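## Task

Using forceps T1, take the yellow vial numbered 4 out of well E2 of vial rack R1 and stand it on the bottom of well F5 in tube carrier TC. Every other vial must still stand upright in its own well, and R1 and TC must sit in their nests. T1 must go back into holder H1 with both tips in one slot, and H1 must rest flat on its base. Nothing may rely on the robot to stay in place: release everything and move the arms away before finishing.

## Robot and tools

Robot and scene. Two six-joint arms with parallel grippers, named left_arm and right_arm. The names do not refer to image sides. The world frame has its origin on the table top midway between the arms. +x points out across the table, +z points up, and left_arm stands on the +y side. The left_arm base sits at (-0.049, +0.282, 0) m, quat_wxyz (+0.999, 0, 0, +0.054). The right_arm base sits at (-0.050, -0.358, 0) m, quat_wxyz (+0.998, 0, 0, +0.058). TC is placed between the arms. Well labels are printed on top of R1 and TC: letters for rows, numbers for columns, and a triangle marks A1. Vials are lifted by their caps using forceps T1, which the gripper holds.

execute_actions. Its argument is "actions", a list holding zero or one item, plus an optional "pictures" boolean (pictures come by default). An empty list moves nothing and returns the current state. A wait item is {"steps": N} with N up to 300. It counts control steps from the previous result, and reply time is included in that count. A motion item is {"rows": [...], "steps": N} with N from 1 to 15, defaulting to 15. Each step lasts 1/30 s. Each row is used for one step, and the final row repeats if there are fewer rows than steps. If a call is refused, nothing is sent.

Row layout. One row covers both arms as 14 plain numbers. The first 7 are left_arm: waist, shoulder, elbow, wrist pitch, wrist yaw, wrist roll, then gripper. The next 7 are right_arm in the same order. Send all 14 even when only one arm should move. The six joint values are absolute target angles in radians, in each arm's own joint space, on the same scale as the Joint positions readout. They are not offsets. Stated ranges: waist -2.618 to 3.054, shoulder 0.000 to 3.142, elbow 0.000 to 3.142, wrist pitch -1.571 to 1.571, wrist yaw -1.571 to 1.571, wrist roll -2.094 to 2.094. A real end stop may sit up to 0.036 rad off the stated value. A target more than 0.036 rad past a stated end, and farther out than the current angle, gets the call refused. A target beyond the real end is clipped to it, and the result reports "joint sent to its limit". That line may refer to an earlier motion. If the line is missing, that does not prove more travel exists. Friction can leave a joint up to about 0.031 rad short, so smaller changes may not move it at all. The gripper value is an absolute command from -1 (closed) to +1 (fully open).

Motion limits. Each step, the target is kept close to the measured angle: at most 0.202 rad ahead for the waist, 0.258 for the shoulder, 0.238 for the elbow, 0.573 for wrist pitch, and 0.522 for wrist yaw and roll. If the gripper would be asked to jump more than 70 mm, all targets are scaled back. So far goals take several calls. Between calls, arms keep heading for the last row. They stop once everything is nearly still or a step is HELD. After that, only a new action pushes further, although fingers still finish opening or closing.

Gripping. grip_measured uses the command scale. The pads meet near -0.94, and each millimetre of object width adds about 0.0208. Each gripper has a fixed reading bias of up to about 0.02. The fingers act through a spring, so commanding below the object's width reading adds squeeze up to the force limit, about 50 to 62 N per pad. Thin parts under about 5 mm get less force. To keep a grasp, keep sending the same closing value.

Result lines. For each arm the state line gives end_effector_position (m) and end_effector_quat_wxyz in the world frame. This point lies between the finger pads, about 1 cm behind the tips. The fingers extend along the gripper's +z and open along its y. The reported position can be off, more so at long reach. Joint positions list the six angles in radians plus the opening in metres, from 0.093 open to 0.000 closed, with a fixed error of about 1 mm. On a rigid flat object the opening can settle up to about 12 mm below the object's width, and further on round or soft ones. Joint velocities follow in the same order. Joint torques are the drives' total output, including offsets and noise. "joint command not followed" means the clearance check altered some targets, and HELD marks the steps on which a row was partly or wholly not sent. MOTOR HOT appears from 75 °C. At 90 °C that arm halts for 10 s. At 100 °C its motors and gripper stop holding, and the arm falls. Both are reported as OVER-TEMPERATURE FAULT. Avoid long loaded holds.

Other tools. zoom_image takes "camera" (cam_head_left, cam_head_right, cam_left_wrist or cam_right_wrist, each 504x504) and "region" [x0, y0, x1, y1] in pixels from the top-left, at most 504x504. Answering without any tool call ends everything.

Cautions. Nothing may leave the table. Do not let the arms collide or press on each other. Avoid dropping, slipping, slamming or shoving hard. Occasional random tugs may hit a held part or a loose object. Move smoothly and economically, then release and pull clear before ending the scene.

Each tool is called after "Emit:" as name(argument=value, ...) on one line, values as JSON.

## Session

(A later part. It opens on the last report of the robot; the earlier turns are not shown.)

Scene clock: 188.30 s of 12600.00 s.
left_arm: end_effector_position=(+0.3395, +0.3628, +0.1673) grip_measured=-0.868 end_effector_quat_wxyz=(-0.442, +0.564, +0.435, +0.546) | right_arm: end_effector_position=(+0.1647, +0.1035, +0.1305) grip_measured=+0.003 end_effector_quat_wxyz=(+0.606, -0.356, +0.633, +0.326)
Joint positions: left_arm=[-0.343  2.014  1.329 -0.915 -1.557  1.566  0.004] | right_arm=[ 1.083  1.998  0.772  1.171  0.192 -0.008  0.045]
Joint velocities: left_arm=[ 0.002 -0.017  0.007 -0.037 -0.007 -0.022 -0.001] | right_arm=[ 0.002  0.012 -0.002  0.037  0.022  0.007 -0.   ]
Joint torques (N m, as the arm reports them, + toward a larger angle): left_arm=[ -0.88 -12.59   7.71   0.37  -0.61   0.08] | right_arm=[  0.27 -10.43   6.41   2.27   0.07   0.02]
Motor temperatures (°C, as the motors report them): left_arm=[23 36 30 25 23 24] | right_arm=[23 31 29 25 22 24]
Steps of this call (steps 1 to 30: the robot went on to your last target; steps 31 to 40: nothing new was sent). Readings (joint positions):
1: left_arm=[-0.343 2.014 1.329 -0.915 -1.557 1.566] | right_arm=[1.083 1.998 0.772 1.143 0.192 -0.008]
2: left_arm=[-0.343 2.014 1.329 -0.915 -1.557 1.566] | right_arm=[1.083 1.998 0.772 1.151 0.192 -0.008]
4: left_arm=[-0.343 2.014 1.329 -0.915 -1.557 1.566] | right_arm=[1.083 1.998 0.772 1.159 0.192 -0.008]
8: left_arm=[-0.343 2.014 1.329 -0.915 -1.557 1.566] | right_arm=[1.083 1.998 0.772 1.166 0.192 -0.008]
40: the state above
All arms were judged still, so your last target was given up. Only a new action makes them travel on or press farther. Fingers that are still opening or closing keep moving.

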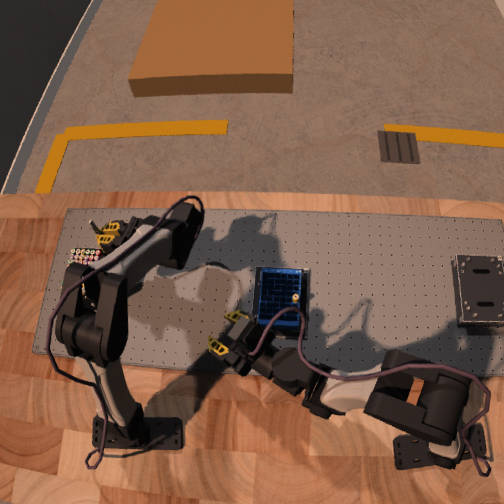

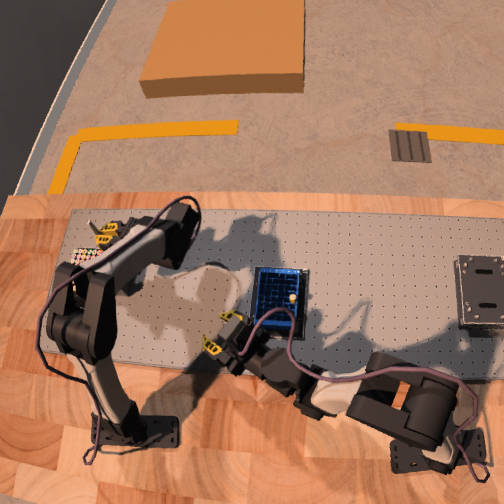

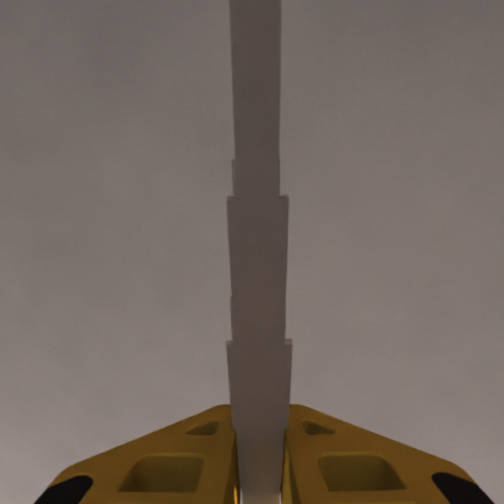

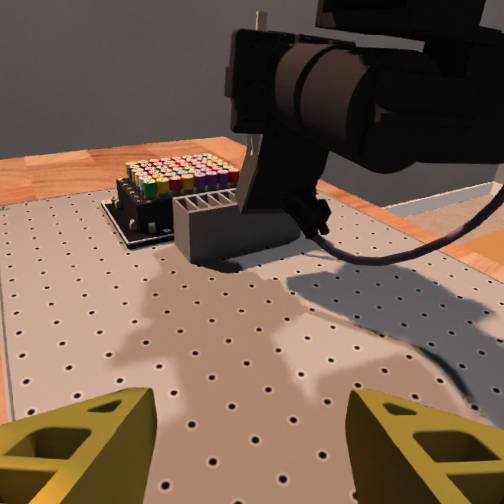

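Emit:
execute_actions(actions=[{"rows": [[-0.347,2.02,1.315,-0.86,-1.557,1.571,-0.88, 1.085,1.977,0.782,1.195,0.2,0,0],[-0.347,2.02,1.315,-0.86,-1.557,1.571,-0.88, 1.085,1.977,0.782,1.195,0.2,0,0],[-0.347,2.02,1.315,-0.86,-1.557,1.571,-0.88, 1.085,1.977,0.782,1.195,0.2,0,0],[-0.347,2.02,1.315,-0.86,-1.557,1.571,-0.88, 1.085,1.977,0.782,1.195,0.2,0,0],[-0.347,2.02,1.315,-0.86,-1.557,1.571,-0.88, 1.085,1.977,0.782,1.195,0.2,0,0],[-0.347,2.02,1.315,-0.86,-1.557,1.571,-0.88, 1.085,1.977,0.782,1.195,0.2,0,0],[-0.347,2.02,1.315,-0.86,-1.557,1.571,-0.88, 1.085,1.977,0.782,1.195,0.2,0,0],[-0.347,2.045,1.275,-0.785,-1.557,1.571,-0.88, 1.085,1.977,0.782,1.195,0.2,0,0]], "steps": 15}], pictures=false)

Emit:
execute_actions(actions=[{"steps": 30}])

Scene clock: 203.90 s of 12600.00 s.
left_arm: end_effector_position=(+0.3408, +0.3625, +0.1528) grip_measured=-0.868 end_effector_quat_wxyz=(-0.434, +0.553, +0.442, +0.557) | right_arm: end_effector_position=(+0.1648, +0.1035, +0.1306) grip_measured=+0.003 end_effector_quat_wxyz=(+0.606, -0.356, +0.633, +0.326)
Joint positions: left_arm=[-0.343  2.037  1.292 -0.816 -1.569  1.567  0.004] | right_arm=[ 1.083  1.998  0.772  1.171  0.192 -0.008  0.045]
Joint velocities: left_arm=[-0.002  0.002  0.007  0.11   0.066  0.007  0.001] | right_arm=[ 0.007 -0.002  0.007 -0.051 -0.022  0.022 -0.   ]
Joint torques (N m, as the arm reports them, + toward a larger angle): left_arm=[ -0.83 -10.72   5.22   0.38  -0.49   0.06] | right_arm=[  0.17 -10.56   6.43   2.27   0.05   0.05]
Motor temperatures (°C, as the motors report them): left_arm=[23 39 30 25 23 24] | right_arm=[23 34 30 29 22 24]
Steps of this call (steps 1 to 90: nothing new was sent; then 12.10 s passed at rest; steps 91 to 105: all 15 steps of this action). Readings (joint positions):
91: left_arm=[-0.343 2.014 1.329 -0.910 -1.557 1.566] | right_arm=[1.083 1.998 0.772 1.171 0.192 -0.008]
92: left_arm=[-0.343 2.014 1.329 -0.903 -1.557 1.566] | right_arm=[1.083 1.998 0.772 1.171 0.192 -0.008]
94: left_arm=[-0.343 2.014 1.329 -0.892 -1.557 1.566] | right_arm=[1.083 1.998 0.772 1.171 0.192 -0.008]
98: left_arm=[-0.343 2.015 1.323 -0.869 -1.558 1.567] | right_arm=[1.083 1.998 0.772 1.171 0.192 -0.008]
105: the state above

Scene clock: 204.90 s of 12600.00 s.
left_arm: end_effector_position=(+0.3414, +0.3623, +0.1529) grip_measured=-0.868 end_effector_quat_wxyz=(-0.432, +0.551, +0.444, +0.559) | right_arm: end_effector_position=(+0.1648, +0.1035, +0.1306) grip_measured=+0.003 end_effector_quat_wxyz=(+0.606, -0.356, +0.633, +0.326)
Joint positions: left_arm=[-0.343  2.037  1.292 -0.808 -1.569  1.569  0.004] | right_arm=[ 1.083  1.998  0.772  1.171  0.192 -0.008  0.045]
Joint velocities: left_arm=[ 0.007 -0.007  0.007 -0.022 -0.022  0.007 -0.   ] | right_arm=[ 0.002 -0.007 -0.012 -0.081  0.081  0.066  0.   ]
Joint torques (N m, as the arm reports them, + toward a larger angle): left_arm=[ -0.74 -10.77   5.2    0.53  -0.49   0.04] | right_arm=[  0.05 -10.6    6.29   2.28   0.08   0.07]
Motor temperatures (°C, as the motors report them): left_arm=[23 39 30 25 23 24] | right_arm=[23 34 30 29 22 24]
Steps of this call (steps 1 to 15: the robot went on to your last target; steps 16 to 30: nothing new was sent). Readings (joint positions):
1: left_arm=[-0.343 2.037 1.292 -0.813 -1.569 1.567] | right_arm=[1.083 1.998 0.772 1.171 0.192 -0.008]
2: left_arm=[-0.343 2.037 1.292 -0.812 -1.569 1.567] | right_arm=[1.083 1.998 0.772 1.171 0.192 -0.008]
4: left_arm=[-0.343 2.037 1.292 -0.810 -1.569 1.567] | right_arm=[1.083 1.998 0.772 1.171 0.192 -0.008]
8: left_arm=[-0.343 2.037 1.292 -0.809 -1.569 1.568] | right_arm=[1.083 1.998 0.772 1.171 0.192 -0.008]
30: the state above
All arms were judged still, so your last target was given up. Only a new action makes them travel on or press farther. Fingers that are still opening or closing keep moving.

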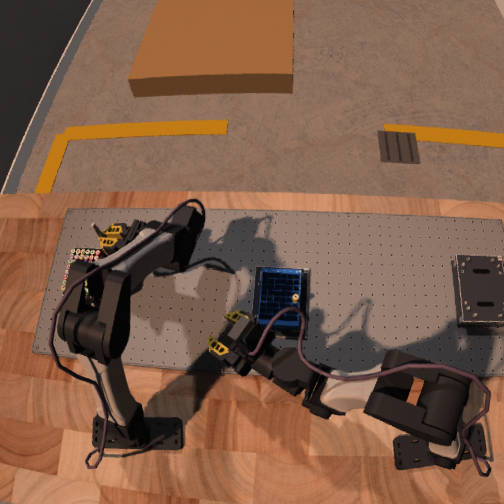

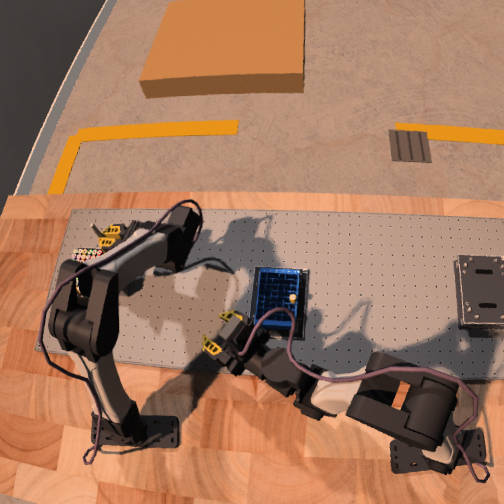

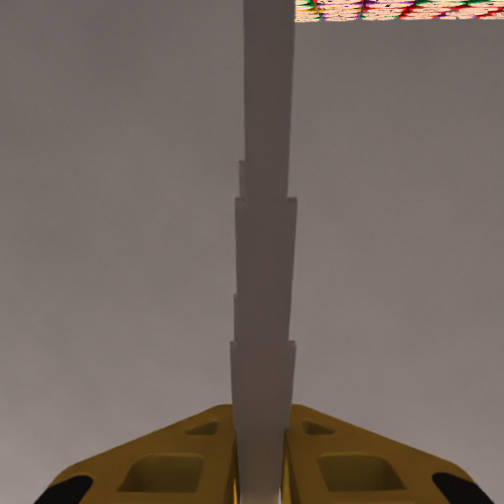

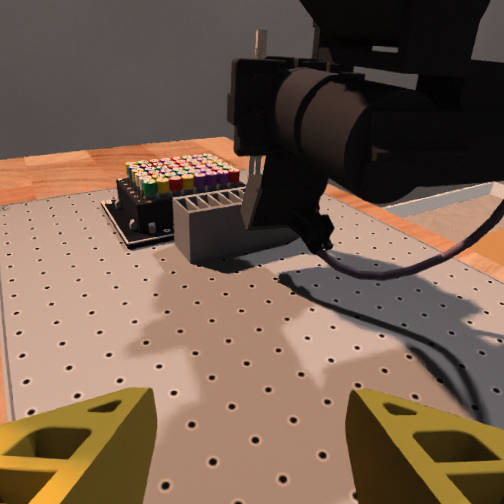

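Emit:
execute_actions(actions=[{"rows": [[-0.347,2.01,1.30,-0.83,-1.557,1.571,-0.88, 1.085,1.977,0.782,1.195,0.2,0,0],[-0.347,2.01,1.30,-0.83,-1.557,1.571,-0.88, 1.085,1.977,0.782,1.195,0.2,0,0],[-0.347,2.01,1.30,-0.83,-1.557,1.571,-0.88, 1.085,1.977,0.782,1.195,0.2,0,0],[-0.347,2.01,1.30,-0.83,-1.557,1.571,-0.88, 1.085,1.977,0.782,1.195,0.2,0,0],[-0.347,2.01,1.30,-0.83,-1.557,1.571,-0.88, 1.085,1.977,0.782,1.195,0.2,0,0],[-0.347,2.01,1.30,-0.83,-1.557,1.571,-0.88, 1.085,1.977,0.782,1.195,0.2,0,0],[-0.347,2.01,1.30,-0.88,-1.557,1.571,-0.88, 1.085,1.977,0.782,1.195,0.2,0,0]], "steps": 15}], pictures=false)

Emit:
execute_actions(actions=[{"steps": 25}])

Scene clock: 210.17 s of 12600.00 s.
left_arm: end_effector_position=(+0.3371, +0.3633, +0.1548) grip_measured=-0.868 end_effector_quat_wxyz=(-0.442, +0.563, +0.434, +0.547) | right_arm: end_effector_position=(+0.1648, +0.1035, +0.1306) grip_measured=+0.003 end_effector_quat_wxyz=(+0.606, -0.356, +0.633, +0.326)
Joint positions: left_arm=[-0.343  2.027  1.292 -0.861 -1.56   1.569  0.004] | right_arm=[ 1.083  1.998  0.772  1.171  0.192 -0.008  0.045]
Joint velocities: left_arm=[-0.012 -0.002 -0.007 -0.022 -0.051 -0.007 -0.   ] | right_arm=[-0.007 -0.012 -0.012  0.037  0.066 -0.022 -0.001]
Joint torques (N m, as the arm reports them, + toward a larger angle): left_arm=[ -0.88 -12.74   7.31   0.09  -0.61   0.02] | right_arm=[ -0.03 -10.45   6.35   2.27  -0.01   0.01]
Motor temperatures (°C, as the motors report them): left_arm=[23 39 30 25 23 24] | right_arm=[23 35 30 30 22 24]
Steps of this call (steps 1 to 90: nothing new was sent; then 1.77 s passed at rest; steps 91 to 105: all 15 steps of this action). Readings (joint positions):
91: left_arm=[-0.343 2.035 1.292 -0.809 -1.569 1.569] | right_arm=[1.083 1.998 0.772 1.171 0.192 -0.008]
92: left_arm=[-0.343 2.032 1.292 -0.813 -1.569 1.569] | right_arm=[1.083 1.998 0.772 1.171 0.192 -0.008]
94: left_arm=[-0.343 2.027 1.292 -0.815 -1.567 1.569] | right_arm=[1.083 1.998 0.772 1.171 0.192 -0.008]
98: left_arm=[-0.343 2.027 1.292 -0.832 -1.563 1.569] | right_arm=[1.083 1.998 0.772 1.171 0.192 -0.008]
105: the state above

Scene clock: 211.00 s of 12600.00 s.
left_arm: end_effector_position=(+0.3366, +0.3634, +0.1548) grip_measured=-0.868 end_effector_quat_wxyz=(-0.444, +0.564, +0.432, +0.545) | right_arm: end_effector_position=(+0.1648, +0.1035, +0.1306) grip_measured=+0.003 end_effector_quat_wxyz=(+0.606, -0.356, +0.633, +0.326)
Joint positions: left_arm=[-0.343  2.027  1.292 -0.867 -1.56   1.569  0.004] | right_arm=[ 1.083  1.998  0.772  1.171  0.192 -0.008  0.045]
Joint velocities: left_arm=[-0.002 -0.017  0.012 -0.007 -0.022 -0.022 -0.001] | right_arm=[-0.007 -0.017  0.012 -0.081 -0.037  0.007 -0.001]
Joint torques (N m, as the arm reports them, + toward a larger angle): left_arm=[ -0.93 -12.65   7.37   0.1   -0.6    0.01] | right_arm=[ -0.06 -10.41   6.58   2.25   0.02   0.05]
Motor temperatures (°C, as the motors report them): left_arm=[23 39 30 25 23 24] | right_arm=[23 35 30 30 22 24]
Steps of this call (steps 1 to 15: the robot went on to your last target; steps 16 to 25: nothing new was sent). Readings (joint positions):
1: left_arm=[-0.343 2.027 1.292 -0.862 -1.560 1.569] | right_arm=[1.083 1.998 0.772 1.171 0.192 -0.008]
2: left_arm=[-0.343 2.027 1.292 -0.863 -1.560 1.569] | right_arm=[1.083 1.998 0.772 1.171 0.192 -0.008]
4: left_arm=[-0.343 2.027 1.292 -0.865 -1.560 1.569] | right_arm=[1.083 1.998 0.772 1.171 0.192 -0.008]
8: left_arm=[-0.343 2.027 1.292 -0.867 -1.560 1.569] | right_arm=[1.083 1.998 0.772 1.171 0.192 -0.008]
25: the state above
All arms were judged still, so your last target was given up. Only a new action makes them travel on or press farther. Fingers that are still opening or closing keep moving.

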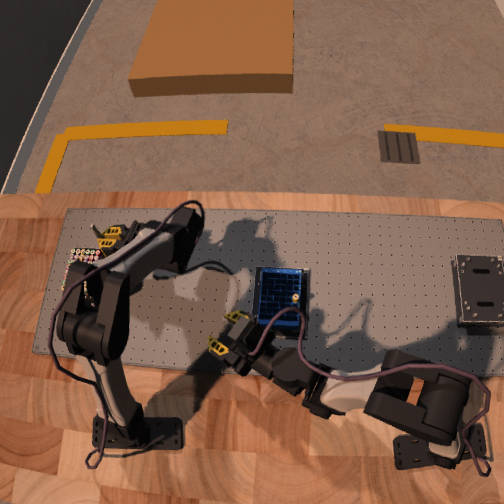

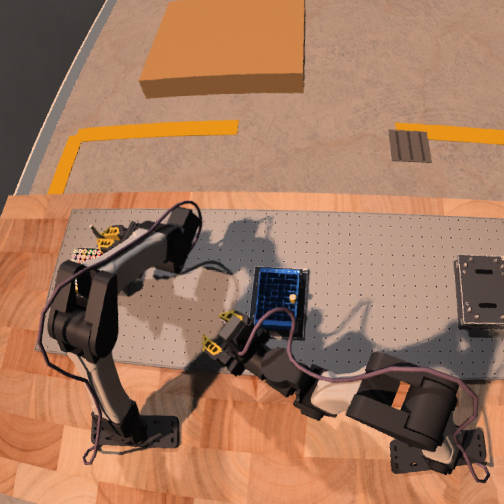

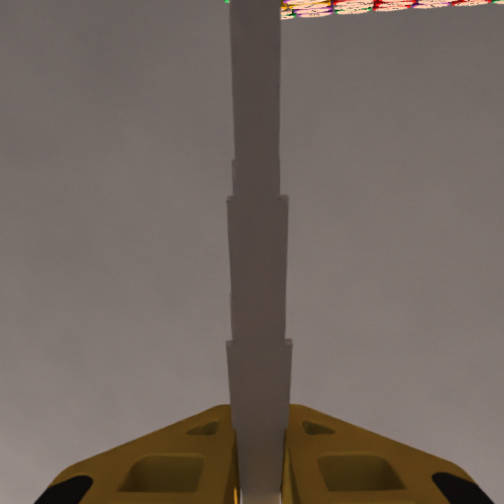

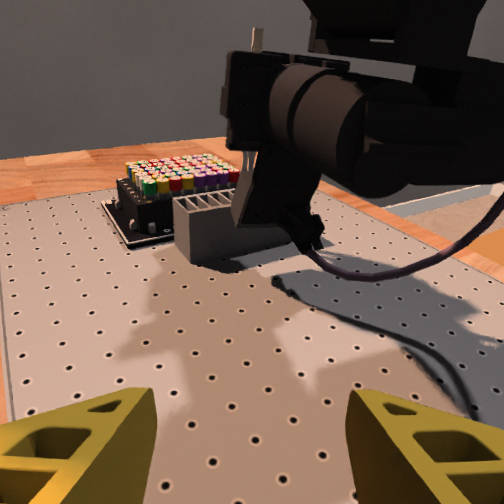

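Emit:
execute_actions(actions=[{"rows": [[-0.347,2.04,1.275,-0.84,-1.557,1.571,-0.88, 1.085,1.977,0.782,1.195,0.2,0,0],[-0.347,2.04,1.275,-0.84,-1.557,1.571,-0.88, 1.085,1.977,0.782,1.195,0.2,0,0],[-0.347,2.04,1.275,-0.84,-1.557,1.571,-0.88, 1.085,1.977,0.782,1.195,0.2,0,0],[-0.347,2.04,1.275,-0.84,-1.557,1.571,-0.88, 1.085,1.977,0.782,1.195,0.2,0,0],[-0.347,2.04,1.275,-0.84,-1.557,1.571,-0.88, 1.085,1.977,0.782,1.195,0.2,0,0],[-0.347,2.04,1.275,-0.84,-1.557,1.571,-0.88, 1.085,1.977,0.782,1.195,0.2,0,0],[-0.347,2.04,1.275,-0.84,-1.557,1.571,-0.88, 1.085,1.977,0.782,1.195,0.2,0,0],[-0.347,2.06,1.258,-0.805,-1.557,1.571,-0.88, 1.085,1.977,0.782,1.195,0.2,0,0]], "steps": 15}], pictures=false)

Emit:
execute_actions(actions=[{"steps": 25}])

Scene clock: 215.80 s of 12600.00 s.
left_arm: end_effector_position=(+0.3375, +0.3632, +0.1409) grip_measured=-0.868 end_effector_quat_wxyz=(-0.444, +0.564, +0.432, +0.545) | right_arm: end_effector_position=(+0.1648, +0.1035, +0.1306) grip_measured=+0.003 end_effector_quat_wxyz=(+0.606, -0.356, +0.633, +0.326)
Joint positions: left_arm=[-0.343  2.056  1.273 -0.82  -1.56   1.569  0.004] | right_arm=[ 1.083  1.998  0.772  1.171  0.192 -0.008  0.045]
Joint velocities: left_arm=[ 0.002  0.007 -0.012  0.066 -0.051 -0.037 -0.   ] | right_arm=[-0.002  0.002 -0.007 -0.037  0.007  0.066 -0.   ]
Joint torques (N m, as the arm reports them, + toward a larger angle): left_arm=[ -0.9  -11.23   5.2    0.3   -0.52   0.08] | right_arm=[  0.02 -10.47   6.35   2.28   0.04   0.12]
Motor temperatures (°C, as the motors report them): left_arm=[23 40 30 25 23 24] | right_arm=[23 36 30 31 22 24]
Steps of this call (steps 1 to 90: nothing new was sent; then 1.30 s passed at rest; steps 91 to 105: all 15 steps of this action). Readings (joint positions):
91: left_arm=[-0.343 2.027 1.292 -0.866 -1.560 1.569] | right_arm=[1.083 1.998 0.772 1.171 0.192 -0.008]
92: left_arm=[-0.343 2.027 1.292 -0.864 -1.560 1.569] | right_arm=[1.083 1.998 0.772 1.171 0.192 -0.008]
94: left_arm=[-0.343 2.027 1.292 -0.861 -1.560 1.569] | right_arm=[1.083 1.998 0.772 1.171 0.192 -0.008]
98: left_arm=[-0.343 2.029 1.289 -0.851 -1.560 1.569] | right_arm=[1.083 1.998 0.772 1.171 0.192 -0.008]
105: the state above

Scene clock: 216.63 s of 12600.00 s.
left_arm: end_effector_position=(+0.3380, +0.3631, +0.1409) grip_measured=-0.868 end_effector_quat_wxyz=(-0.443, +0.563, +0.434, +0.547) | right_arm: end_effector_position=(+0.1648, +0.1035, +0.1306) grip_measured=+0.003 end_effector_quat_wxyz=(+0.606, -0.356, +0.633, +0.326)
Joint positions: left_arm=[-0.343  2.056  1.273 -0.814 -1.56   1.569  0.004] | right_arm=[ 1.083  1.998  0.772  1.171  0.192 -0.008  0.045]
Joint velocities: left_arm=[-0.002 -0.017 -0.017  0.037  0.051  0.037 -0.   ] | right_arm=[-0.002 -0.017  0.007 -0.007  0.022 -0.022 -0.   ]
Joint torques (N m, as the arm reports them, + toward a larger angle): left_arm=[ -0.8  -11.29   5.03   0.29  -0.56   0.01] | right_arm=[  0.08 -10.47   6.28   2.32   0.07   0.06]
Motor temperatures (°C, as the motors report them): left_arm=[23 40 30 25 23 24] | right_arm=[23 36 30 31 22 24]
Steps of this call (steps 1 to 15: the robot went on to your last target; steps 16 to 25: nothing new was sent). Readings (joint positions):
1: left_arm=[-0.343 2.056 1.273 -0.818 -1.560 1.569] | right_arm=[1.083 1.998 0.772 1.171 0.192 -0.008]
2: left_arm=[-0.343 2.056 1.273 -0.817 -1.560 1.569] | right_arm=[1.083 1.998 0.772 1.171 0.192 -0.008]
4: left_arm=[-0.343 2.056 1.273 -0.815 -1.560 1.569] | right_arm=[1.083 1.998 0.772 1.171 0.192 -0.008]
8: left_arm=[-0.343 2.056 1.273 -0.814 -1.560 1.569] | right_arm=[1.083 1.998 0.772 1.171 0.192 -0.008]
25: the state above
All arms were judged still, so your last target was given up. Only a new action makes them travel on or press farther. Fingers that are still opening or closing keep moving.

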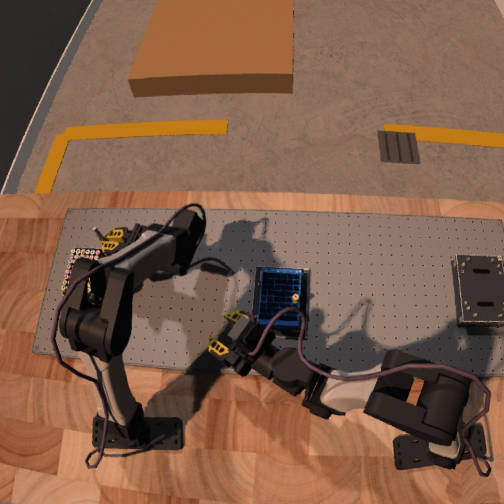

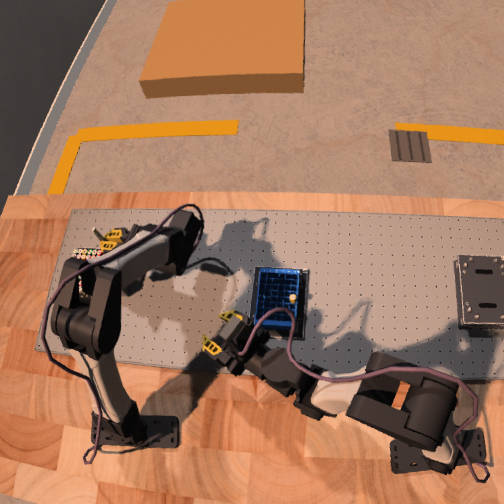

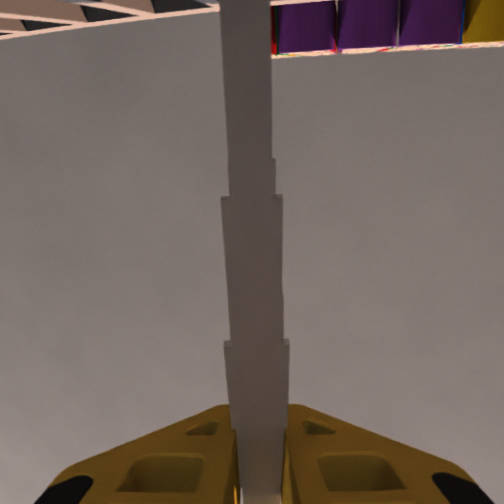

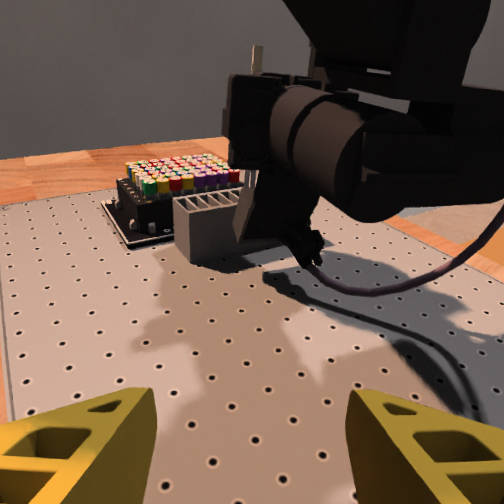

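Emit:
execute_actions(actions=[{"rows": [[-0.347,2.08,1.245,-0.765,-1.557,1.571,-0.88, 1.085,1.977,0.782,1.195,0.2,0,0],[-0.347,2.08,1.245,-0.765,-1.557,1.571,-0.88, 1.085,1.977,0.782,1.195,0.2,0,0],[-0.347,2.08,1.245,-0.765,-1.557,1.571,-0.88, 1.085,1.977,0.782,1.195,0.2,0,0],[-0.347,2.08,1.245,-0.765,-1.557,1.571,-0.88, 1.085,1.977,0.782,1.195,0.2,0,0],[-0.347,2.08,1.245,-0.765,-1.557,1.571,-0.88, 1.085,1.977,0.782,1.195,0.2,0,0],[-0.347,2.08,1.245,-0.765,-1.557,1.571,-0.88, 1.085,1.977,0.782,1.195,0.2,0,0],[-0.347,2.08,1.245,-0.765,-1.557,1.571,-0.88, 1.085,1.977,0.782,1.195,0.2,0,0],[-0.347,2.10,1.232,-0.72,-1.557,1.571,-0.88, 1.085,1.977,0.782,1.195,0.2,0,0]], "steps": 15}], pictures=false)

Emit:
execute_actions(actions=[{"steps": 25}])

Scene clock: 223.37 s of 12600.00 s.
left_arm: end_effector_position=(+0.3383, +0.3631, +0.1226) grip_measured=-0.868 end_effector_quat_wxyz=(-0.441, +0.562, +0.435, +0.548) | right_arm: end_effector_position=(+0.1648, +0.1035, +0.1306) grip_measured=+0.003 end_effector_quat_wxyz=(+0.606, -0.356, +0.633, +0.326)
Joint positions: left_arm=[-0.343  2.094  1.247 -0.744 -1.56   1.569  0.004] | right_arm=[ 1.083  1.998  0.772  1.171  0.192 -0.008  0.045]
Joint velocities: left_arm=[-0.002  0.012 -0.007  0.022 -0.022  0.037 -0.   ] | right_arm=[-0.007 -0.007  0.002  0.007 -0.051 -0.037  0.   ]
Joint torques (N m, as the arm reports them, + toward a larger angle): left_arm=[ -0.84 -11.2    5.03   0.39  -0.56   0.03] | right_arm=[  0.12 -10.5    6.51   2.29   0.03   0.06]
Motor temperatures (°C, as the motors report them): left_arm=[23 40 30 25 23 24] | right_arm=[23 37 30 32 22 24]
Steps of this call (steps 1 to 90: nothing new was sent; then 3.23 s passed at rest; steps 91 to 105: all 15 steps of this action). Readings (joint positions):
91: left_arm=[-0.343 2.057 1.272 -0.808 -1.560 1.569] | right_arm=[1.083 1.998 0.772 1.171 0.192 -0.008]
92: left_arm=[-0.343 2.059 1.270 -0.801 -1.560 1.569] | right_arm=[1.083 1.998 0.772 1.171 0.192 -0.008]
94: left_arm=[-0.343 2.066 1.265 -0.792 -1.560 1.569] | right_arm=[1.083 1.998 0.772 1.171 0.192 -0.008]
98: left_arm=[-0.343 2.076 1.258 -0.776 -1.560 1.569] | right_arm=[1.083 1.998 0.772 1.171 0.192 -0.008]
105: the state above

Scene clock: 224.20 s of 12600.00 s.
left_arm: end_effector_position=(+0.3386, +0.3630, +0.1225) grip_measured=-0.868 end_effector_quat_wxyz=(-0.440, +0.561, +0.437, +0.549) | right_arm: end_effector_position=(+0.1648, +0.1035, +0.1306) grip_measured=+0.003 end_effector_quat_wxyz=(+0.606, -0.356, +0.633, +0.326)
Joint positions: left_arm=[-0.343  2.094  1.247 -0.74  -1.56   1.569  0.004] | right_arm=[ 1.083  1.998  0.772  1.171  0.192 -0.008  0.045]
Joint velocities: left_arm=[-0.017  0.007  0.002  0.095  0.007 -0.051  0.   ] | right_arm=[ 0.002 -0.022  0.002  0.022  0.066  0.022 -0.   ]
Joint torques (N m, as the arm reports them, + toward a larger angle): left_arm=[ -1.   -10.89   4.95   0.42  -0.57   0.04] | right_arm=[  0.12 -10.45   6.32   2.26   0.05   0.03]
Motor temperatures (°C, as the motors report them): left_arm=[23 40 30 25 23 24] | right_arm=[23 37 30 32 22 24]
Steps of this call (steps 1 to 15: the robot went on to your last target; steps 16 to 25: nothing new was sent). Readings (joint positions):
1: left_arm=[-0.343 2.094 1.247 -0.742 -1.560 1.569] | right_arm=[1.083 1.998 0.772 1.171 0.192 -0.008]
2: left_arm=[-0.343 2.094 1.247 -0.741 -1.560 1.569] | right_arm=[1.083 1.998 0.772 1.171 0.192 -0.008]
4: left_arm=[-0.343 2.094 1.247 -0.740 -1.560 1.569] | right_arm=[1.083 1.998 0.772 1.171 0.192 -0.008]
8: left_arm=[-0.343 2.094 1.247 -0.740 -1.560 1.569] | right_arm=[1.083 1.998 0.772 1.171 0.192 -0.008]
25: the state above
All arms were judged still, so your last target was given up. Only a new action makes them travel on or press farther. Fingers that are still opening or closing keep moving.

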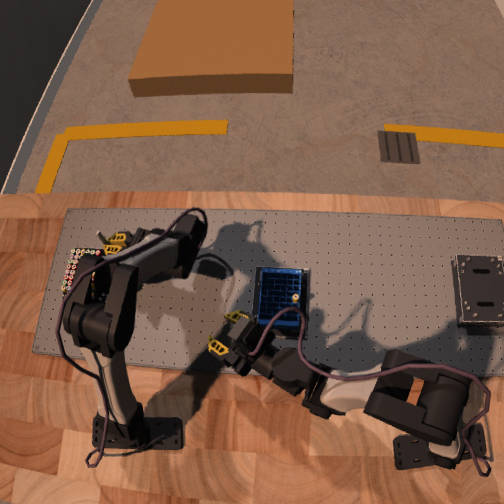

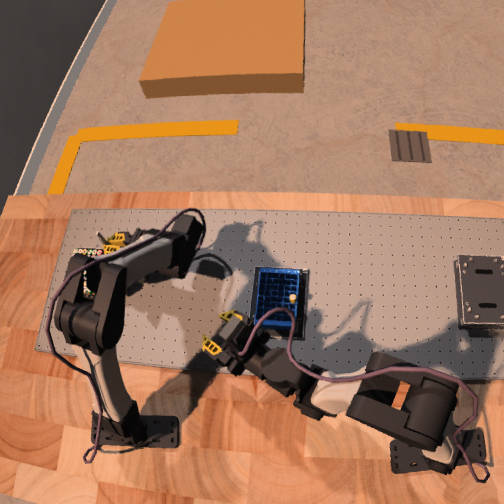

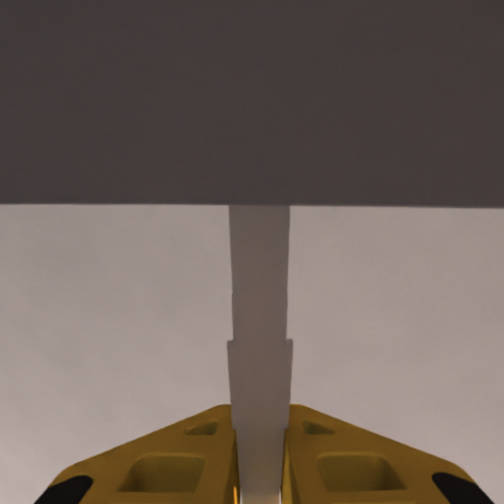

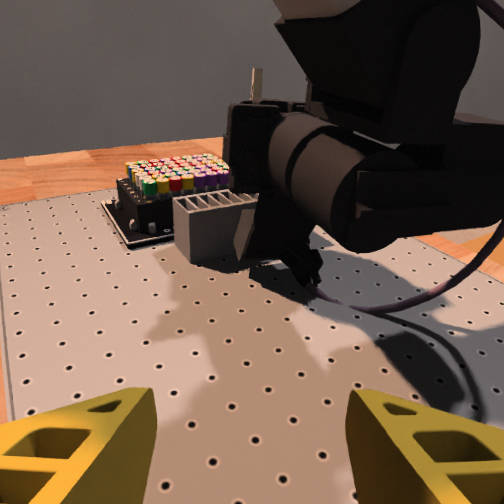

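Emit:
execute_actions(actions=[{"rows": [[-0.347,2.10,1.232,-0.72,-1.557,1.571,0.0, 0.7,1.7,1.0,0.5,0.2,0,0]], "steps": 15}], pictures=false)

Emit:
execute_actions(actions=[{"rows": [[-0.38,2.10,1.232,-0.72,-1.557,1.571,0.0, 0.4,1.4,1.1,-0.8,0,0,0],[-0.41,2.10,1.232,-0.72,-1.557,1.571,0.0, 0.4,1.4,1.1,-0.8,0,0,0],[-0.44,2.10,1.232,-0.72,-1.557,1.571,0.0, 0.4,1.4,1.1,-0.8,0,0,0],[-0.47,2.10,1.232,-0.72,-1.557,1.571,0.0, 0.4,1.4,1.1,-0.8,0,0,0],[-0.50,2.10,1.232,-0.72,-1.557,1.571,0.0, 0.4,1.4,1.1,-0.8,0,0,0]], "steps": 15}], pictures=false)

Emit:
execute_actions(actions=[{"steps": 25}])

Scene clock: 228.27 s of 12600.00 s.
left_arm: end_effector_position=(+0.3389, +0.3629, +0.1225) grip_measured=-0.001 end_effector_quat_wxyz=(-0.439, +0.560, +0.438, +0.550) | right_arm: end_effector_position=(+0.3360, -0.0152, +0.2234) grip_measured=+0.003 end_effector_quat_wxyz=(+0.629, -0.230, +0.721, +0.176)
Joint positions: left_arm=[-0.343  2.094  1.247 -0.735 -1.56   1.569  0.045] | right_arm=[ 0.679  1.702  0.985  0.567  0.211 -0.005  0.045]
Joint velocities: left_arm=[-0.002  0.012 -0.007 -0.037 -0.022 -0.022 -0.001] | right_arm=[ 0.12   0.002 -0.007 -0.637 -0.066 -0.022  0.   ]
Joint torques (N m, as the arm reports them, + toward a larger angle): left_arm=[ -1.   -11.13   4.87   0.38  -0.61   0.07] | right_arm=[ 1.13 -8.46  8.9   2.32 -0.1   0.06]
Motor temperatures (°C, as the motors report them): left_arm=[23 40 30 25 23 24] | right_arm=[23 37 30 32 22 24]
Steps of this call (steps 1 to 90: nothing new was sent; then 0.57 s passed at rest; steps 91 to 105: all 15 steps of this action). Readings (joint positions):
91: left_arm=[-0.343 2.094 1.247 -0.740 -1.560 1.569] | right_arm=[1.074 1.983 0.785 1.118 0.188 -0.008]
92: left_arm=[-0.343 2.094 1.247 -0.739 -1.560 1.569] | right_arm=[1.055 1.960 0.809 1.036 0.183 -0.008]
94: left_arm=[-0.343 2.094 1.247 -0.737 -1.560 1.569] | right_arm=[0.993 1.896 0.859 0.906 0.182 -0.008]
98: left_arm=[-0.343 2.094 1.247 -0.736 -1.560 1.569] | right_arm=[0.823 1.772 0.943 0.731 0.182 -0.008]
105: the state above

Scene clock: 228.77 s of 12600.00 s.
left_arm: end_effector_position=(+0.3472, +0.2977, +0.1225) grip_measured=-0.001 end_effector_quat_wxyz=(-0.390, +0.594, +0.391, +0.585) | right_arm: end_effector_position=(+0.2726, -0.1842, +0.1604) grip_measured=+0.003 end_effector_quat_wxyz=(+0.298, -0.236, +0.923, +0.064)
Joint positions: left_arm=[-0.509  2.094  1.247 -0.732 -1.56   1.569  0.045] | right_arm=[ 0.389  1.395  1.093 -0.65   0.024 -0.004  0.045]
Joint velocities: left_arm=[ 0.017  0.007  0.002 -0.051 -0.007 -0.066  0.   ] | right_arm=[ 0.007 -0.007  0.007 -1.179 -0.154 -0.051  0.   ]
Joint torques (N m, as the arm reports them, + toward a larger angle): left_arm=[  0.03 -11.22   4.85   0.41  -0.61   0.04] | right_arm=[ 0.78 -5.12  7.94  1.78 -0.09  0.  ]
Motor temperatures (°C, as the motors report them): left_arm=[23 40 30 25 23 24] | right_arm=[23 37 30 32 22 24]
Steps of this call (steps 1 to 15: all 15 steps of this action). Readings (joint positions):
1: left_arm=[-0.345 2.094 1.247 -0.735 -1.560 1.569] | right_arm=[0.668 1.685 0.993 0.494 0.179 -0.005]
2: left_arm=[-0.354 2.094 1.247 -0.735 -1.560 1.569] | right_arm=[0.644 1.653 0.998 0.398 0.145 -0.005]
4: left_arm=[-0.393 2.094 1.247 -0.735 -1.560 1.569] | right_arm=[0.560 1.568 1.016 0.225 0.101 -0.005]
8: left_arm=[-0.500 2.094 1.247 -0.732 -1.560 1.569] | right_arm=[0.394 1.414 1.083 -0.163 0.065 -0.004]
15: the state above

Scene clock: 229.60 s of 12600.00 s.
left_arm: end_effector_position=(+0.3472, +0.2977, +0.1225) grip_measured=-0.001 end_effector_quat_wxyz=(-0.390, +0.594, +0.391, +0.585) | right_arm: end_effector_position=(+0.2446, -0.1966, +0.1418) grip_measured=+0.003 end_effector_quat_wxyz=(+0.227, -0.244, +0.941, +0.054)
Joint positions: left_arm=[-0.509  2.094  1.247 -0.732 -1.56   1.569  0.045] | right_arm=[ 0.389  1.395  1.093 -0.798  0.008 -0.004  0.045]
Joint velocities: left_arm=[-0.007  0.012 -0.012 -0.022 -0.066 -0.066 -0.   ] | right_arm=[-0.032  0.007  0.002  0.051  0.007 -0.007 -0.001]
Joint torques (N m, as the arm reports them, + toward a larger angle): left_arm=[  0.08 -11.16   4.87   0.41  -0.54   0.04] | right_arm=[ 0.87 -4.75  7.95  1.2  -0.09  0.05]
Motor temperatures (°C, as the motors report them): left_arm=[23 40 30 25 23 24] | right_arm=[23 37 30 32 22 24]
Steps of this call (steps 1 to 25: the robot went on to your last target). Readings (joint positions):
1: left_arm=[-0.509 2.094 1.247 -0.732 -1.560 1.569] | right_arm=[0.389 1.395 1.093 -0.685 0.020 -0.004]
2: left_arm=[-0.509 2.094 1.247 -0.732 -1.560 1.569] | right_arm=[0.389 1.395 1.093 -0.711 0.018 -0.004]
4: left_arm=[-0.509 2.094 1.247 -0.732 -1.560 1.569] | right_arm=[0.389 1.395 1.093 -0.746 0.014 -0.004]
8: left_arm=[-0.509 2.094 1.247 -0.732 -1.560 1.569] | right_arm=[0.389 1.395 1.093 -0.780 0.010 -0.004]
25: the state above

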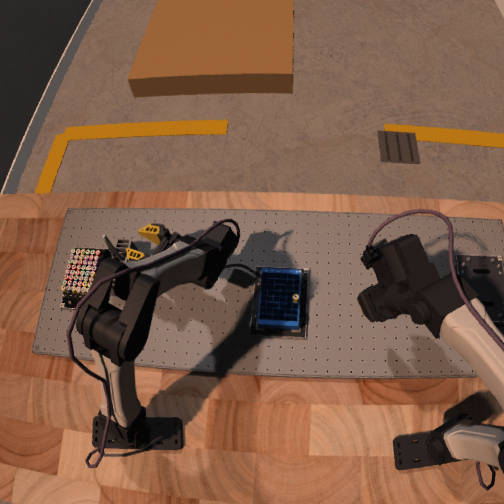

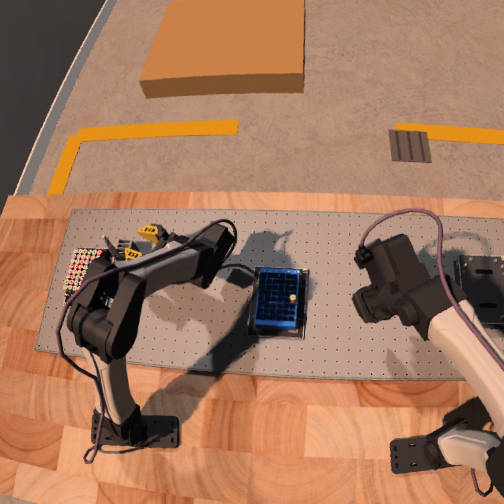

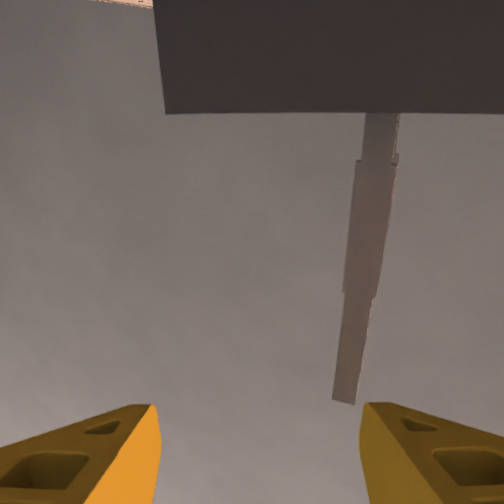

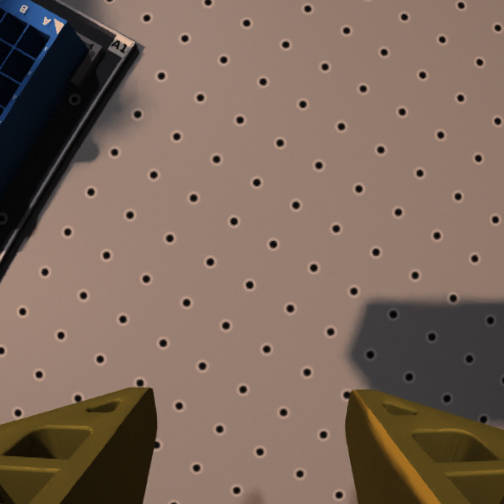

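Emit:
execute_actions(actions=[{"rows": [[-0.5,1.83,1.9,-1.5,-1.557,1.571,1, 0.4,1.4,1.1,-0.8,0,0,0]], "steps": 15}], pictures=false)

Emit:
execute_actions(actions=[{"steps": 20}], pictures=false)

Emit:
execute_actions(actions=[{"rows": [[-0.3,1.83,1.9,-1.5,0,0.19,1, 0.4,1.4,1.1,-0.8,0,0,0]], "steps": 15}], pictures=false)

Emit:
execute_actions(actions=[{"steps": 30}], pictures=false)

Emit:
execute_actions(actions=[{"rows": [[0.095,1.83,1.9,-1.5,0,0.19,1, 0.4,1.4,1.1,-0.8,0,0,0]], "steps": 15}], pictures=false)

Emit:
execute_actions(actions=[{"steps": 15}], pictures=false)

Emit:
execute_actions(actions=[{"rows": [[0.095,2.08,2.07,-1.545,0,0.19,1, 0.4,1.4,1.1,-0.8,0,0,0]], "steps": 15}], pictures=false)

Emit:
execute_actions(actions=[{"steps": 30}])

Scene clock: 235.97 s of 12600.00 s.
left_arm: end_effector_position=(+0.3337, +0.3034, +0.3736) grip_measured=+1.000 end_effector_quat_wxyz=(-0.310, +0.538, +0.465, +0.632) | right_arm: end_effector_position=(+0.2445, -0.1966, +0.1418) grip_measured=+0.003 end_effector_quat_wxyz=(+0.227, -0.244, +0.941, +0.054)
Joint positions: left_arm=[-0.509  1.818  1.891 -1.389 -1.56   1.568  0.093] | right_arm=[ 0.389  1.395  1.093 -0.798  0.008 -0.004  0.045]
Joint velocities: left_arm=[-0.007 -0.413  0.32  -0.681 -0.154 -0.051  0.   ] | right_arm=[0.002 0.002 0.037 0.022 0.007 0.007 0.001]
Joint torques (N m, as the arm reports them, + toward a larger angle): left_arm=[ 0.13 -6.98  6.21  0.36 -0.41  0.01] | right_arm=[ 0.87 -4.76  8.04  1.17 -0.14  0.07]
Motor temperatures (°C, as the motors report them): left_arm=[23 40 30 25 23 24] | right_arm=[23 36 31 31 22 24]
Steps of this call (steps 1 to 15: the robot went on to your last target; steps 16 to 90: nothing new was sent; then 2.87 s passed at rest; steps 91 to 105: all 15 steps of this action). Readings (joint positions):
91: left_arm=[-0.509 2.087 1.262 -0.775 -1.553 1.568] | right_arm=[0.389 1.395 1.093 -0.798 0.008 -0.004]
92: left_arm=[-0.509 2.074 1.283 -0.833 -1.548 1.568] | right_arm=[0.389 1.395 1.093 -0.798 0.008 -0.004]
94: left_arm=[-0.509 2.023 1.346 -0.944 -1.545 1.568] | right_arm=[0.389 1.395 1.093 -0.798 0.008 -0.004]
98: left_arm=[-0.509 1.918 1.532 -1.160 -1.545 1.568] | right_arm=[0.389 1.395 1.093 -0.798 0.008 -0.004]
105: the state above

Scene clock: 236.63 s of 12600.00 s.
left_arm: end_effector_position=(+0.3286, +0.3055, +0.3724) grip_measured=+1.000 end_effector_quat_wxyz=(-0.340, +0.559, +0.438, +0.616) | right_arm: end_effector_position=(+0.2445, -0.1966, +0.1418) grip_measured=+0.003 end_effector_quat_wxyz=(+0.227, -0.244, +0.941, +0.054)
Joint positions: left_arm=[-0.509  1.826  1.9   -1.487 -1.562  1.568  0.093] | right_arm=[ 0.389  1.395  1.093 -0.798  0.008 -0.004  0.045]
Joint velocities: left_arm=[-0.007  0.012 -0.012  0.022  0.051 -0.066  0.   ] | right_arm=[ 0.002 -0.002 -0.027 -0.007 -0.022  0.007 -0.001]
Joint torques (N m, as the arm reports them, + toward a larger angle): left_arm=[ 0.21 -9.64  7.27  0.31 -0.55  0.06] | right_arm=[ 0.85 -4.82  8.07  1.24 -0.09 -0.01]
Motor temperatures (°C, as the motors report them): left_arm=[23 40 30 25 23 24] | right_arm=[23 36 31 31 22 24]
Steps of this call (steps 1 to 20: the robot went on to your last target). Readings (joint positions):
1: left_arm=[-0.509 1.808 1.898 -1.408 -1.563 1.568] | right_arm=[0.389 1.395 1.093 -0.798 0.008 -0.004]
2: left_arm=[-0.509 1.803 1.900 -1.424 -1.564 1.568] | right_arm=[0.389 1.395 1.093 -0.798 0.008 -0.004]
4: left_arm=[-0.509 1.807 1.900 -1.450 -1.564 1.568] | right_arm=[0.389 1.395 1.093 -0.798 0.008 -0.004]
8: left_arm=[-0.509 1.823 1.900 -1.473 -1.563 1.568] | right_arm=[0.389 1.395 1.093 -0.798 0.008 -0.004]
20: the state above

Scene clock: 237.13 s of 12600.00 s.
left_arm: end_effector_position=(+0.3149, +0.2497, +0.2091) grip_measured=+1.000 end_effector_quat_wxyz=(+0.066, +0.244, +0.962, +0.108) | right_arm: end_effector_position=(+0.2445, -0.1966, +0.1418) grip_measured=+0.003 end_effector_quat_wxyz=(+0.227, -0.244, +0.941, +0.054)
Joint positions: left_arm=[-0.293  1.831  1.9   -1.492 -0.208  0.327  0.093] | right_arm=[ 0.389  1.395  1.093 -0.798  0.008 -0.004  0.045]
Joint velocities: left_arm=[-0.012  0.002  0.012 -0.007  1.385 -0.974  0.   ] | right_arm=[-0.007 -0.007  0.002  0.007 -0.037 -0.007 -0.   ]
Joint torques (N m, as the arm reports them, + toward a larger angle): left_arm=[ -1.2  -10.05   7.55   0.54  -0.11  -0.05] | right_arm=[ 0.91 -5.09  7.89  1.24 -0.07  0.02]
Motor temperatures (°C, as the motors report them): left_arm=[23 40 30 25 23 24] | right_arm=[23 36 31 31 22 24]
Steps of this call (steps 1 to 15: all 15 steps of this action). Readings (joint positions):
1: left_arm=[-0.488 1.825 1.900 -1.490 -1.494 1.492] | right_arm=[0.389 1.395 1.093 -0.798 0.008 -0.004]
2: left_arm=[-0.445 1.825 1.900 -1.490 -1.393 1.393] | right_arm=[0.389 1.395 1.093 -0.798 0.008 -0.004]
4: left_arm=[-0.339 1.830 1.900 -1.490 -1.194 1.194] | right_arm=[0.389 1.395 1.093 -0.798 0.008 -0.004]
8: left_arm=[-0.279 1.831 1.900 -1.492 -0.807 0.796] | right_arm=[0.389 1.395 1.093 -0.798 0.008 -0.004]
15: the state above

Scene clock: 238.13 s of 12600.00 s.
left_arm: end_effector_position=(+0.3093, +0.2167, +0.2055) grip_measured=+1.000 end_effector_quat_wxyz=(+0.074, +0.189, +0.979, +0.004) | right_arm: end_effector_position=(+0.2445, -0.1966, +0.1418) grip_measured=+0.003 end_effector_quat_wxyz=(+0.227, -0.244, +0.941, +0.054)
Joint positions: left_arm=[-0.293  1.831  1.9   -1.492 -0.008  0.197  0.093] | right_arm=[ 0.389  1.395  1.093 -0.798  0.008 -0.004  0.045]
Joint velocities: left_arm=[ 0.012 -0.022 -0.007 -0.007  0.007  0.007  0.   ] | right_arm=[-0.012 -0.002  0.002  0.037 -0.022  0.022  0.001]
Joint torques (N m, as the arm reports them, + toward a larger angle): left_arm=[ -1.22 -10.18   7.32   0.54   0.09  -0.05] | right_arm=[ 0.96 -4.87  7.92  1.23 -0.1   0.03]
Motor temperatures (°C, as the motors report them): left_arm=[23 40 30 25 23 24] | right_arm=[23 36 31 30 22 24]
Steps of this call (steps 1 to 30: the robot went on to your last target). Readings (joint positions):
1: left_arm=[-0.293 1.831 1.900 -1.492 -0.166 0.301] | right_arm=[0.389 1.395 1.093 -0.798 0.008 -0.004]
2: left_arm=[-0.293 1.831 1.900 -1.492 -0.133 0.280] | right_arm=[0.389 1.395 1.093 -0.798 0.008 -0.004]
4: left_arm=[-0.293 1.831 1.900 -1.492 -0.086 0.250] | right_arm=[0.389 1.395 1.093 -0.798 0.008 -0.004]
8: left_arm=[-0.293 1.831 1.900 -1.492 -0.039 0.218] | right_arm=[0.389 1.395 1.093 -0.798 0.008 -0.004]
30: the state above
All arms were judged still, so your last target was given up. Only a new action makes them travel on or press farther. Fingers that are still opening or closing keep moving.

Scene clock: 238.63 s of 12600.00 s.
left_arm: end_effector_position=(+0.3075, +0.3596, +0.2056) grip_measured=+1.000 end_effector_quat_wxyz=(+0.073, -0.009, +0.997, +0.019) | right_arm: end_effector_position=(+0.2445, -0.1966, +0.1418) grip_measured=+0.003 end_effector_quat_wxyz=(+0.227, -0.244, +0.941, +0.054)
Joint positions: left_arm=[ 0.102  1.831  1.9   -1.49  -0.007  0.194  0.093] | right_arm=[ 0.389  1.395  1.093 -0.798  0.008 -0.004  0.045]
Joint velocities: left_arm=[-0.012  0.017 -0.002  0.037  0.066 -0.022  0.   ] | right_arm=[ 0.002 -0.002  0.002 -0.051 -0.022 -0.022  0.   ]
Joint torques (N m, as the arm reports them, + toward a larger angle): left_arm=[ -1.03 -10.13   7.45   0.54   0.09  -0.03] | right_arm=[ 1.02 -4.69  7.91  1.18 -0.09  0.03]
Motor temperatures (°C, as the motors report them): left_arm=[23 40 30 25 23 24] | right_arm=[23 36 31 30 22 24]
Steps of this call (steps 1 to 15: all 15 steps of this action). Readings (joint positions):
1: left_arm=[-0.272 1.831 1.900 -1.492 0.005 0.197] | right_arm=[0.389 1.395 1.093 -0.798 0.008 -0.004]
2: left_arm=[-0.228 1.831 1.900 -1.492 0.015 0.197] | right_arm=[0.389 1.395 1.093 -0.798 0.008 -0.004]
4: left_arm=[-0.096 1.831 1.900 -1.491 0.015 0.197] | right_arm=[0.389 1.395 1.093 -0.798 0.008 -0.004]
8: left_arm=[0.113 1.831 1.900 -1.490 -0.008 0.194] | right_arm=[0.389 1.395 1.093 -0.798 0.008 -0.004]
15: the state above

Scene clock: 239.13 s of 12600.00 s.
left_arm: end_effector_position=(+0.3076, +0.3594, +0.2056) grip_measured=+1.000 end_effector_quat_wxyz=(+0.073, -0.008, +0.997, +0.018) | right_arm: end_effector_position=(+0.2445, -0.1966, +0.1418) grip_measured=+0.003 end_effector_quat_wxyz=(+0.227, -0.244, +0.941, +0.054)
Joint positions: left_arm=[ 0.102  1.831  1.9   -1.49  -0.007  0.194  0.093] | right_arm=[ 0.389  1.395  1.093 -0.798  0.008 -0.004  0.045]
Joint velocities: left_arm=[-0.002 -0.002  0.002 -0.022 -0.007 -0.022  0.   ] | right_arm=[-0.002  0.022 -0.012 -0.037  0.022  0.022 -0.001]
Joint torques (N m, as the arm reports them, + toward a larger angle): left_arm=[ -1.09 -10.2    7.4    0.52   0.12  -0.01] | right_arm=[ 0.71 -4.82  7.93  1.2  -0.08  0.03]
Motor temperatures (°C, as the motors report them): left_arm=[23 40 30 25 23 24] | right_arm=[23 36 31 30 22 24]
Steps of this call (steps 1 to 15: the robot went on to your last target). Readings (joint positions):
1: left_arm=[0.102 1.831 1.900 -1.490 -0.007 0.194] | right_arm=[0.389 1.395 1.093 -0.798 0.008 -0.004]
2: left_arm=[0.102 1.831 1.900 -1.490 -0.007 0.194] | right_arm=[0.389 1.395 1.093 -0.798 0.008 -0.004]
4: left_arm=[0.102 1.831 1.900 -1.490 -0.007 0.194] | right_arm=[0.389 1.395 1.093 -0.798 0.008 -0.004]
8: left_arm=[0.102 1.831 1.900 -1.490 -0.007 0.194] | right_arm=[0.389 1.395 1.093 -0.798 0.008 -0.004]
15: the state above
All arms were judged still, so your last target was given up. Only a new action makes them travel on or press farther. Fingers that are still opening or closing keep moving.

Scene clock: 239.63 s of 12600.00 s.
left_arm: end_effector_position=(+0.3431, +0.3669, +0.1496) grip_measured=+1.000 end_effector_quat_wxyz=(+0.001, -0.008, +1.000, +0.004) | right_arm: end_effector_position=(+0.2445, -0.1966, +0.1418) grip_measured=+0.003 end_effector_quat_wxyz=(+0.227, -0.244, +0.941, +0.054)
Joint positions: left_arm=[ 0.102  2.098  2.059 -1.528 -0.007  0.194  0.093] | right_arm=[ 0.389  1.395  1.093 -0.798  0.008 -0.004  0.045]
Joint velocities: left_arm=[-0.007 -0.095  0.002 -0.022  0.081 -0.051  0.   ] | right_arm=[-0.012 -0.022 -0.017  0.022  0.022  0.022 -0.001]
Joint torques (N m, as the arm reports them, + toward a larger angle): left_arm=[ -0.99 -13.67   8.39   0.25   0.09  -0.07] | right_arm=[ 0.66 -4.8   7.92  1.18 -0.13  0.03]
Motor temperatures (°C, as the motors report them): left_arm=[23 40 30 25 23 24] | right_arm=[23 36 31 30 22 24]
Steps of this call (steps 1 to 15: all 15 steps of this action). Readings (joint positions):
1: left_arm=[0.102 1.863 1.939 -1.521 -0.007 0.194] | right_arm=[0.389 1.395 1.093 -0.798 0.008 -0.004]
2: left_arm=[0.102 1.913 2.002 -1.540 -0.007 0.194] | right_arm=[0.389 1.395 1.093 -0.798 0.008 -0.004]
4: left_arm=[0.102 2.005 2.057 -1.522 -0.007 0.194] | right_arm=[0.389 1.395 1.093 -0.798 0.008 -0.004]
8: left_arm=[0.102 2.112 2.059 -1.520 -0.007 0.194] | right_arm=[0.389 1.395 1.093 -0.798 0.008 -0.004]
15: the state above

Scene clock: 240.63 s of 12600.00 s.
left_arm: end_effector_position=(+0.3423, +0.3668, +0.1509) grip_measured=+1.000 end_effector_quat_wxyz=(+0.001, -0.008, +1.000, +0.004) | right_arm: end_effector_position=(+0.2445, -0.1966, +0.1418) grip_measured=+0.003 end_effector_quat_wxyz=(+0.227, -0.244, +0.941, +0.054)
Joint positions: left_arm=[ 0.102  2.095  2.059 -1.532 -0.007  0.194  0.093] | right_arm=[ 0.389  1.395  1.093 -0.798  0.008 -0.004  0.045]
Joint velocities: left_arm=[ 0.007  0.007 -0.002  0.007  0.007  0.081  0.   ] | right_arm=[-0.017  0.012 -0.002 -0.081 -0.007 -0.022 -0.001]
Joint torques (N m, as the arm reports them, + toward a larger angle): left_arm=[ -1.11 -14.01   8.28   0.18   0.1   -0.01] | right_arm=[ 0.84 -4.74  7.9   1.17 -0.11  0.02]
Motor temperatures (°C, as the motors report them): left_arm=[23 41 30 25 23 24] | right_arm=[23 36 31 30 22 24]
Steps of this call (steps 1 to 15: the robot went on to your last target; steps 16 to 30: nothing new was sent). Readings (joint positions):
1: left_arm=[0.102 2.096 2.059 -1.530 -0.007 0.194] | right_arm=[0.389 1.395 1.093 -0.798 0.008 -0.004]
2: left_arm=[0.102 2.095 2.059 -1.530 -0.007 0.194] | right_arm=[0.389 1.395 1.093 -0.798 0.008 -0.004]
4: left_arm=[0.102 2.095 2.059 -1.531 -0.007 0.194] | right_arm=[0.389 1.395 1.093 -0.798 0.008 -0.004]
8: left_arm=[0.102 2.095 2.059 -1.532 -0.007 0.194] | right_arm=[0.389 1.395 1.093 -0.798 0.008 -0.004]
30: the state above
All arms were judged still, so your last target was given up. Only a new action makes them travel on or press farther. Fingers that are still opening or closing keep moving.

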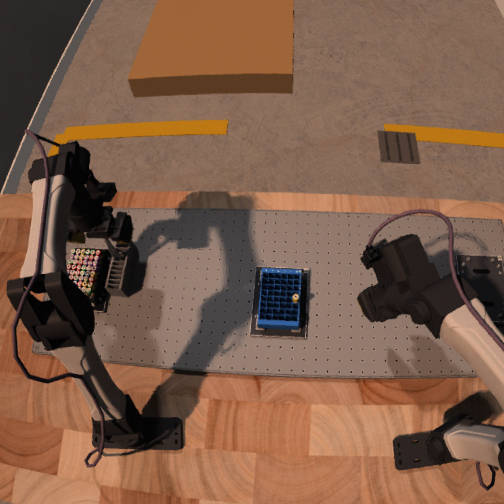

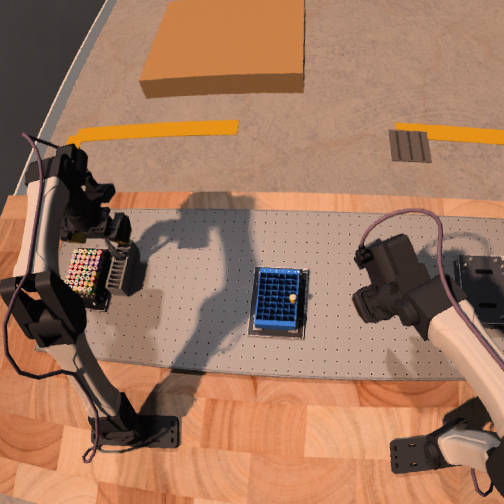

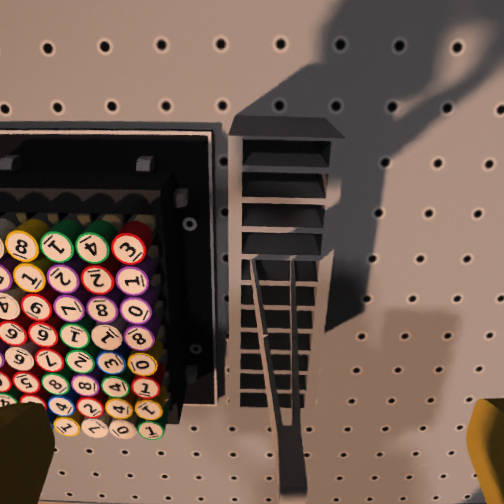

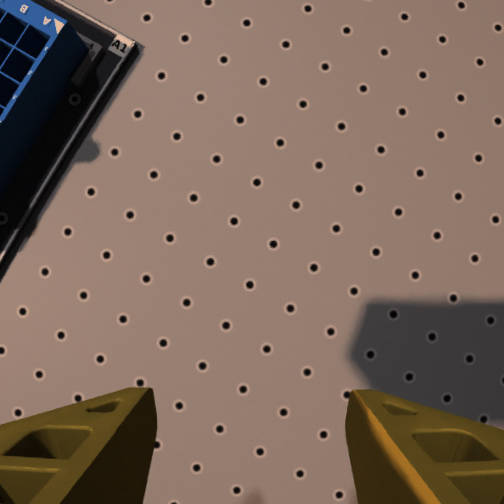

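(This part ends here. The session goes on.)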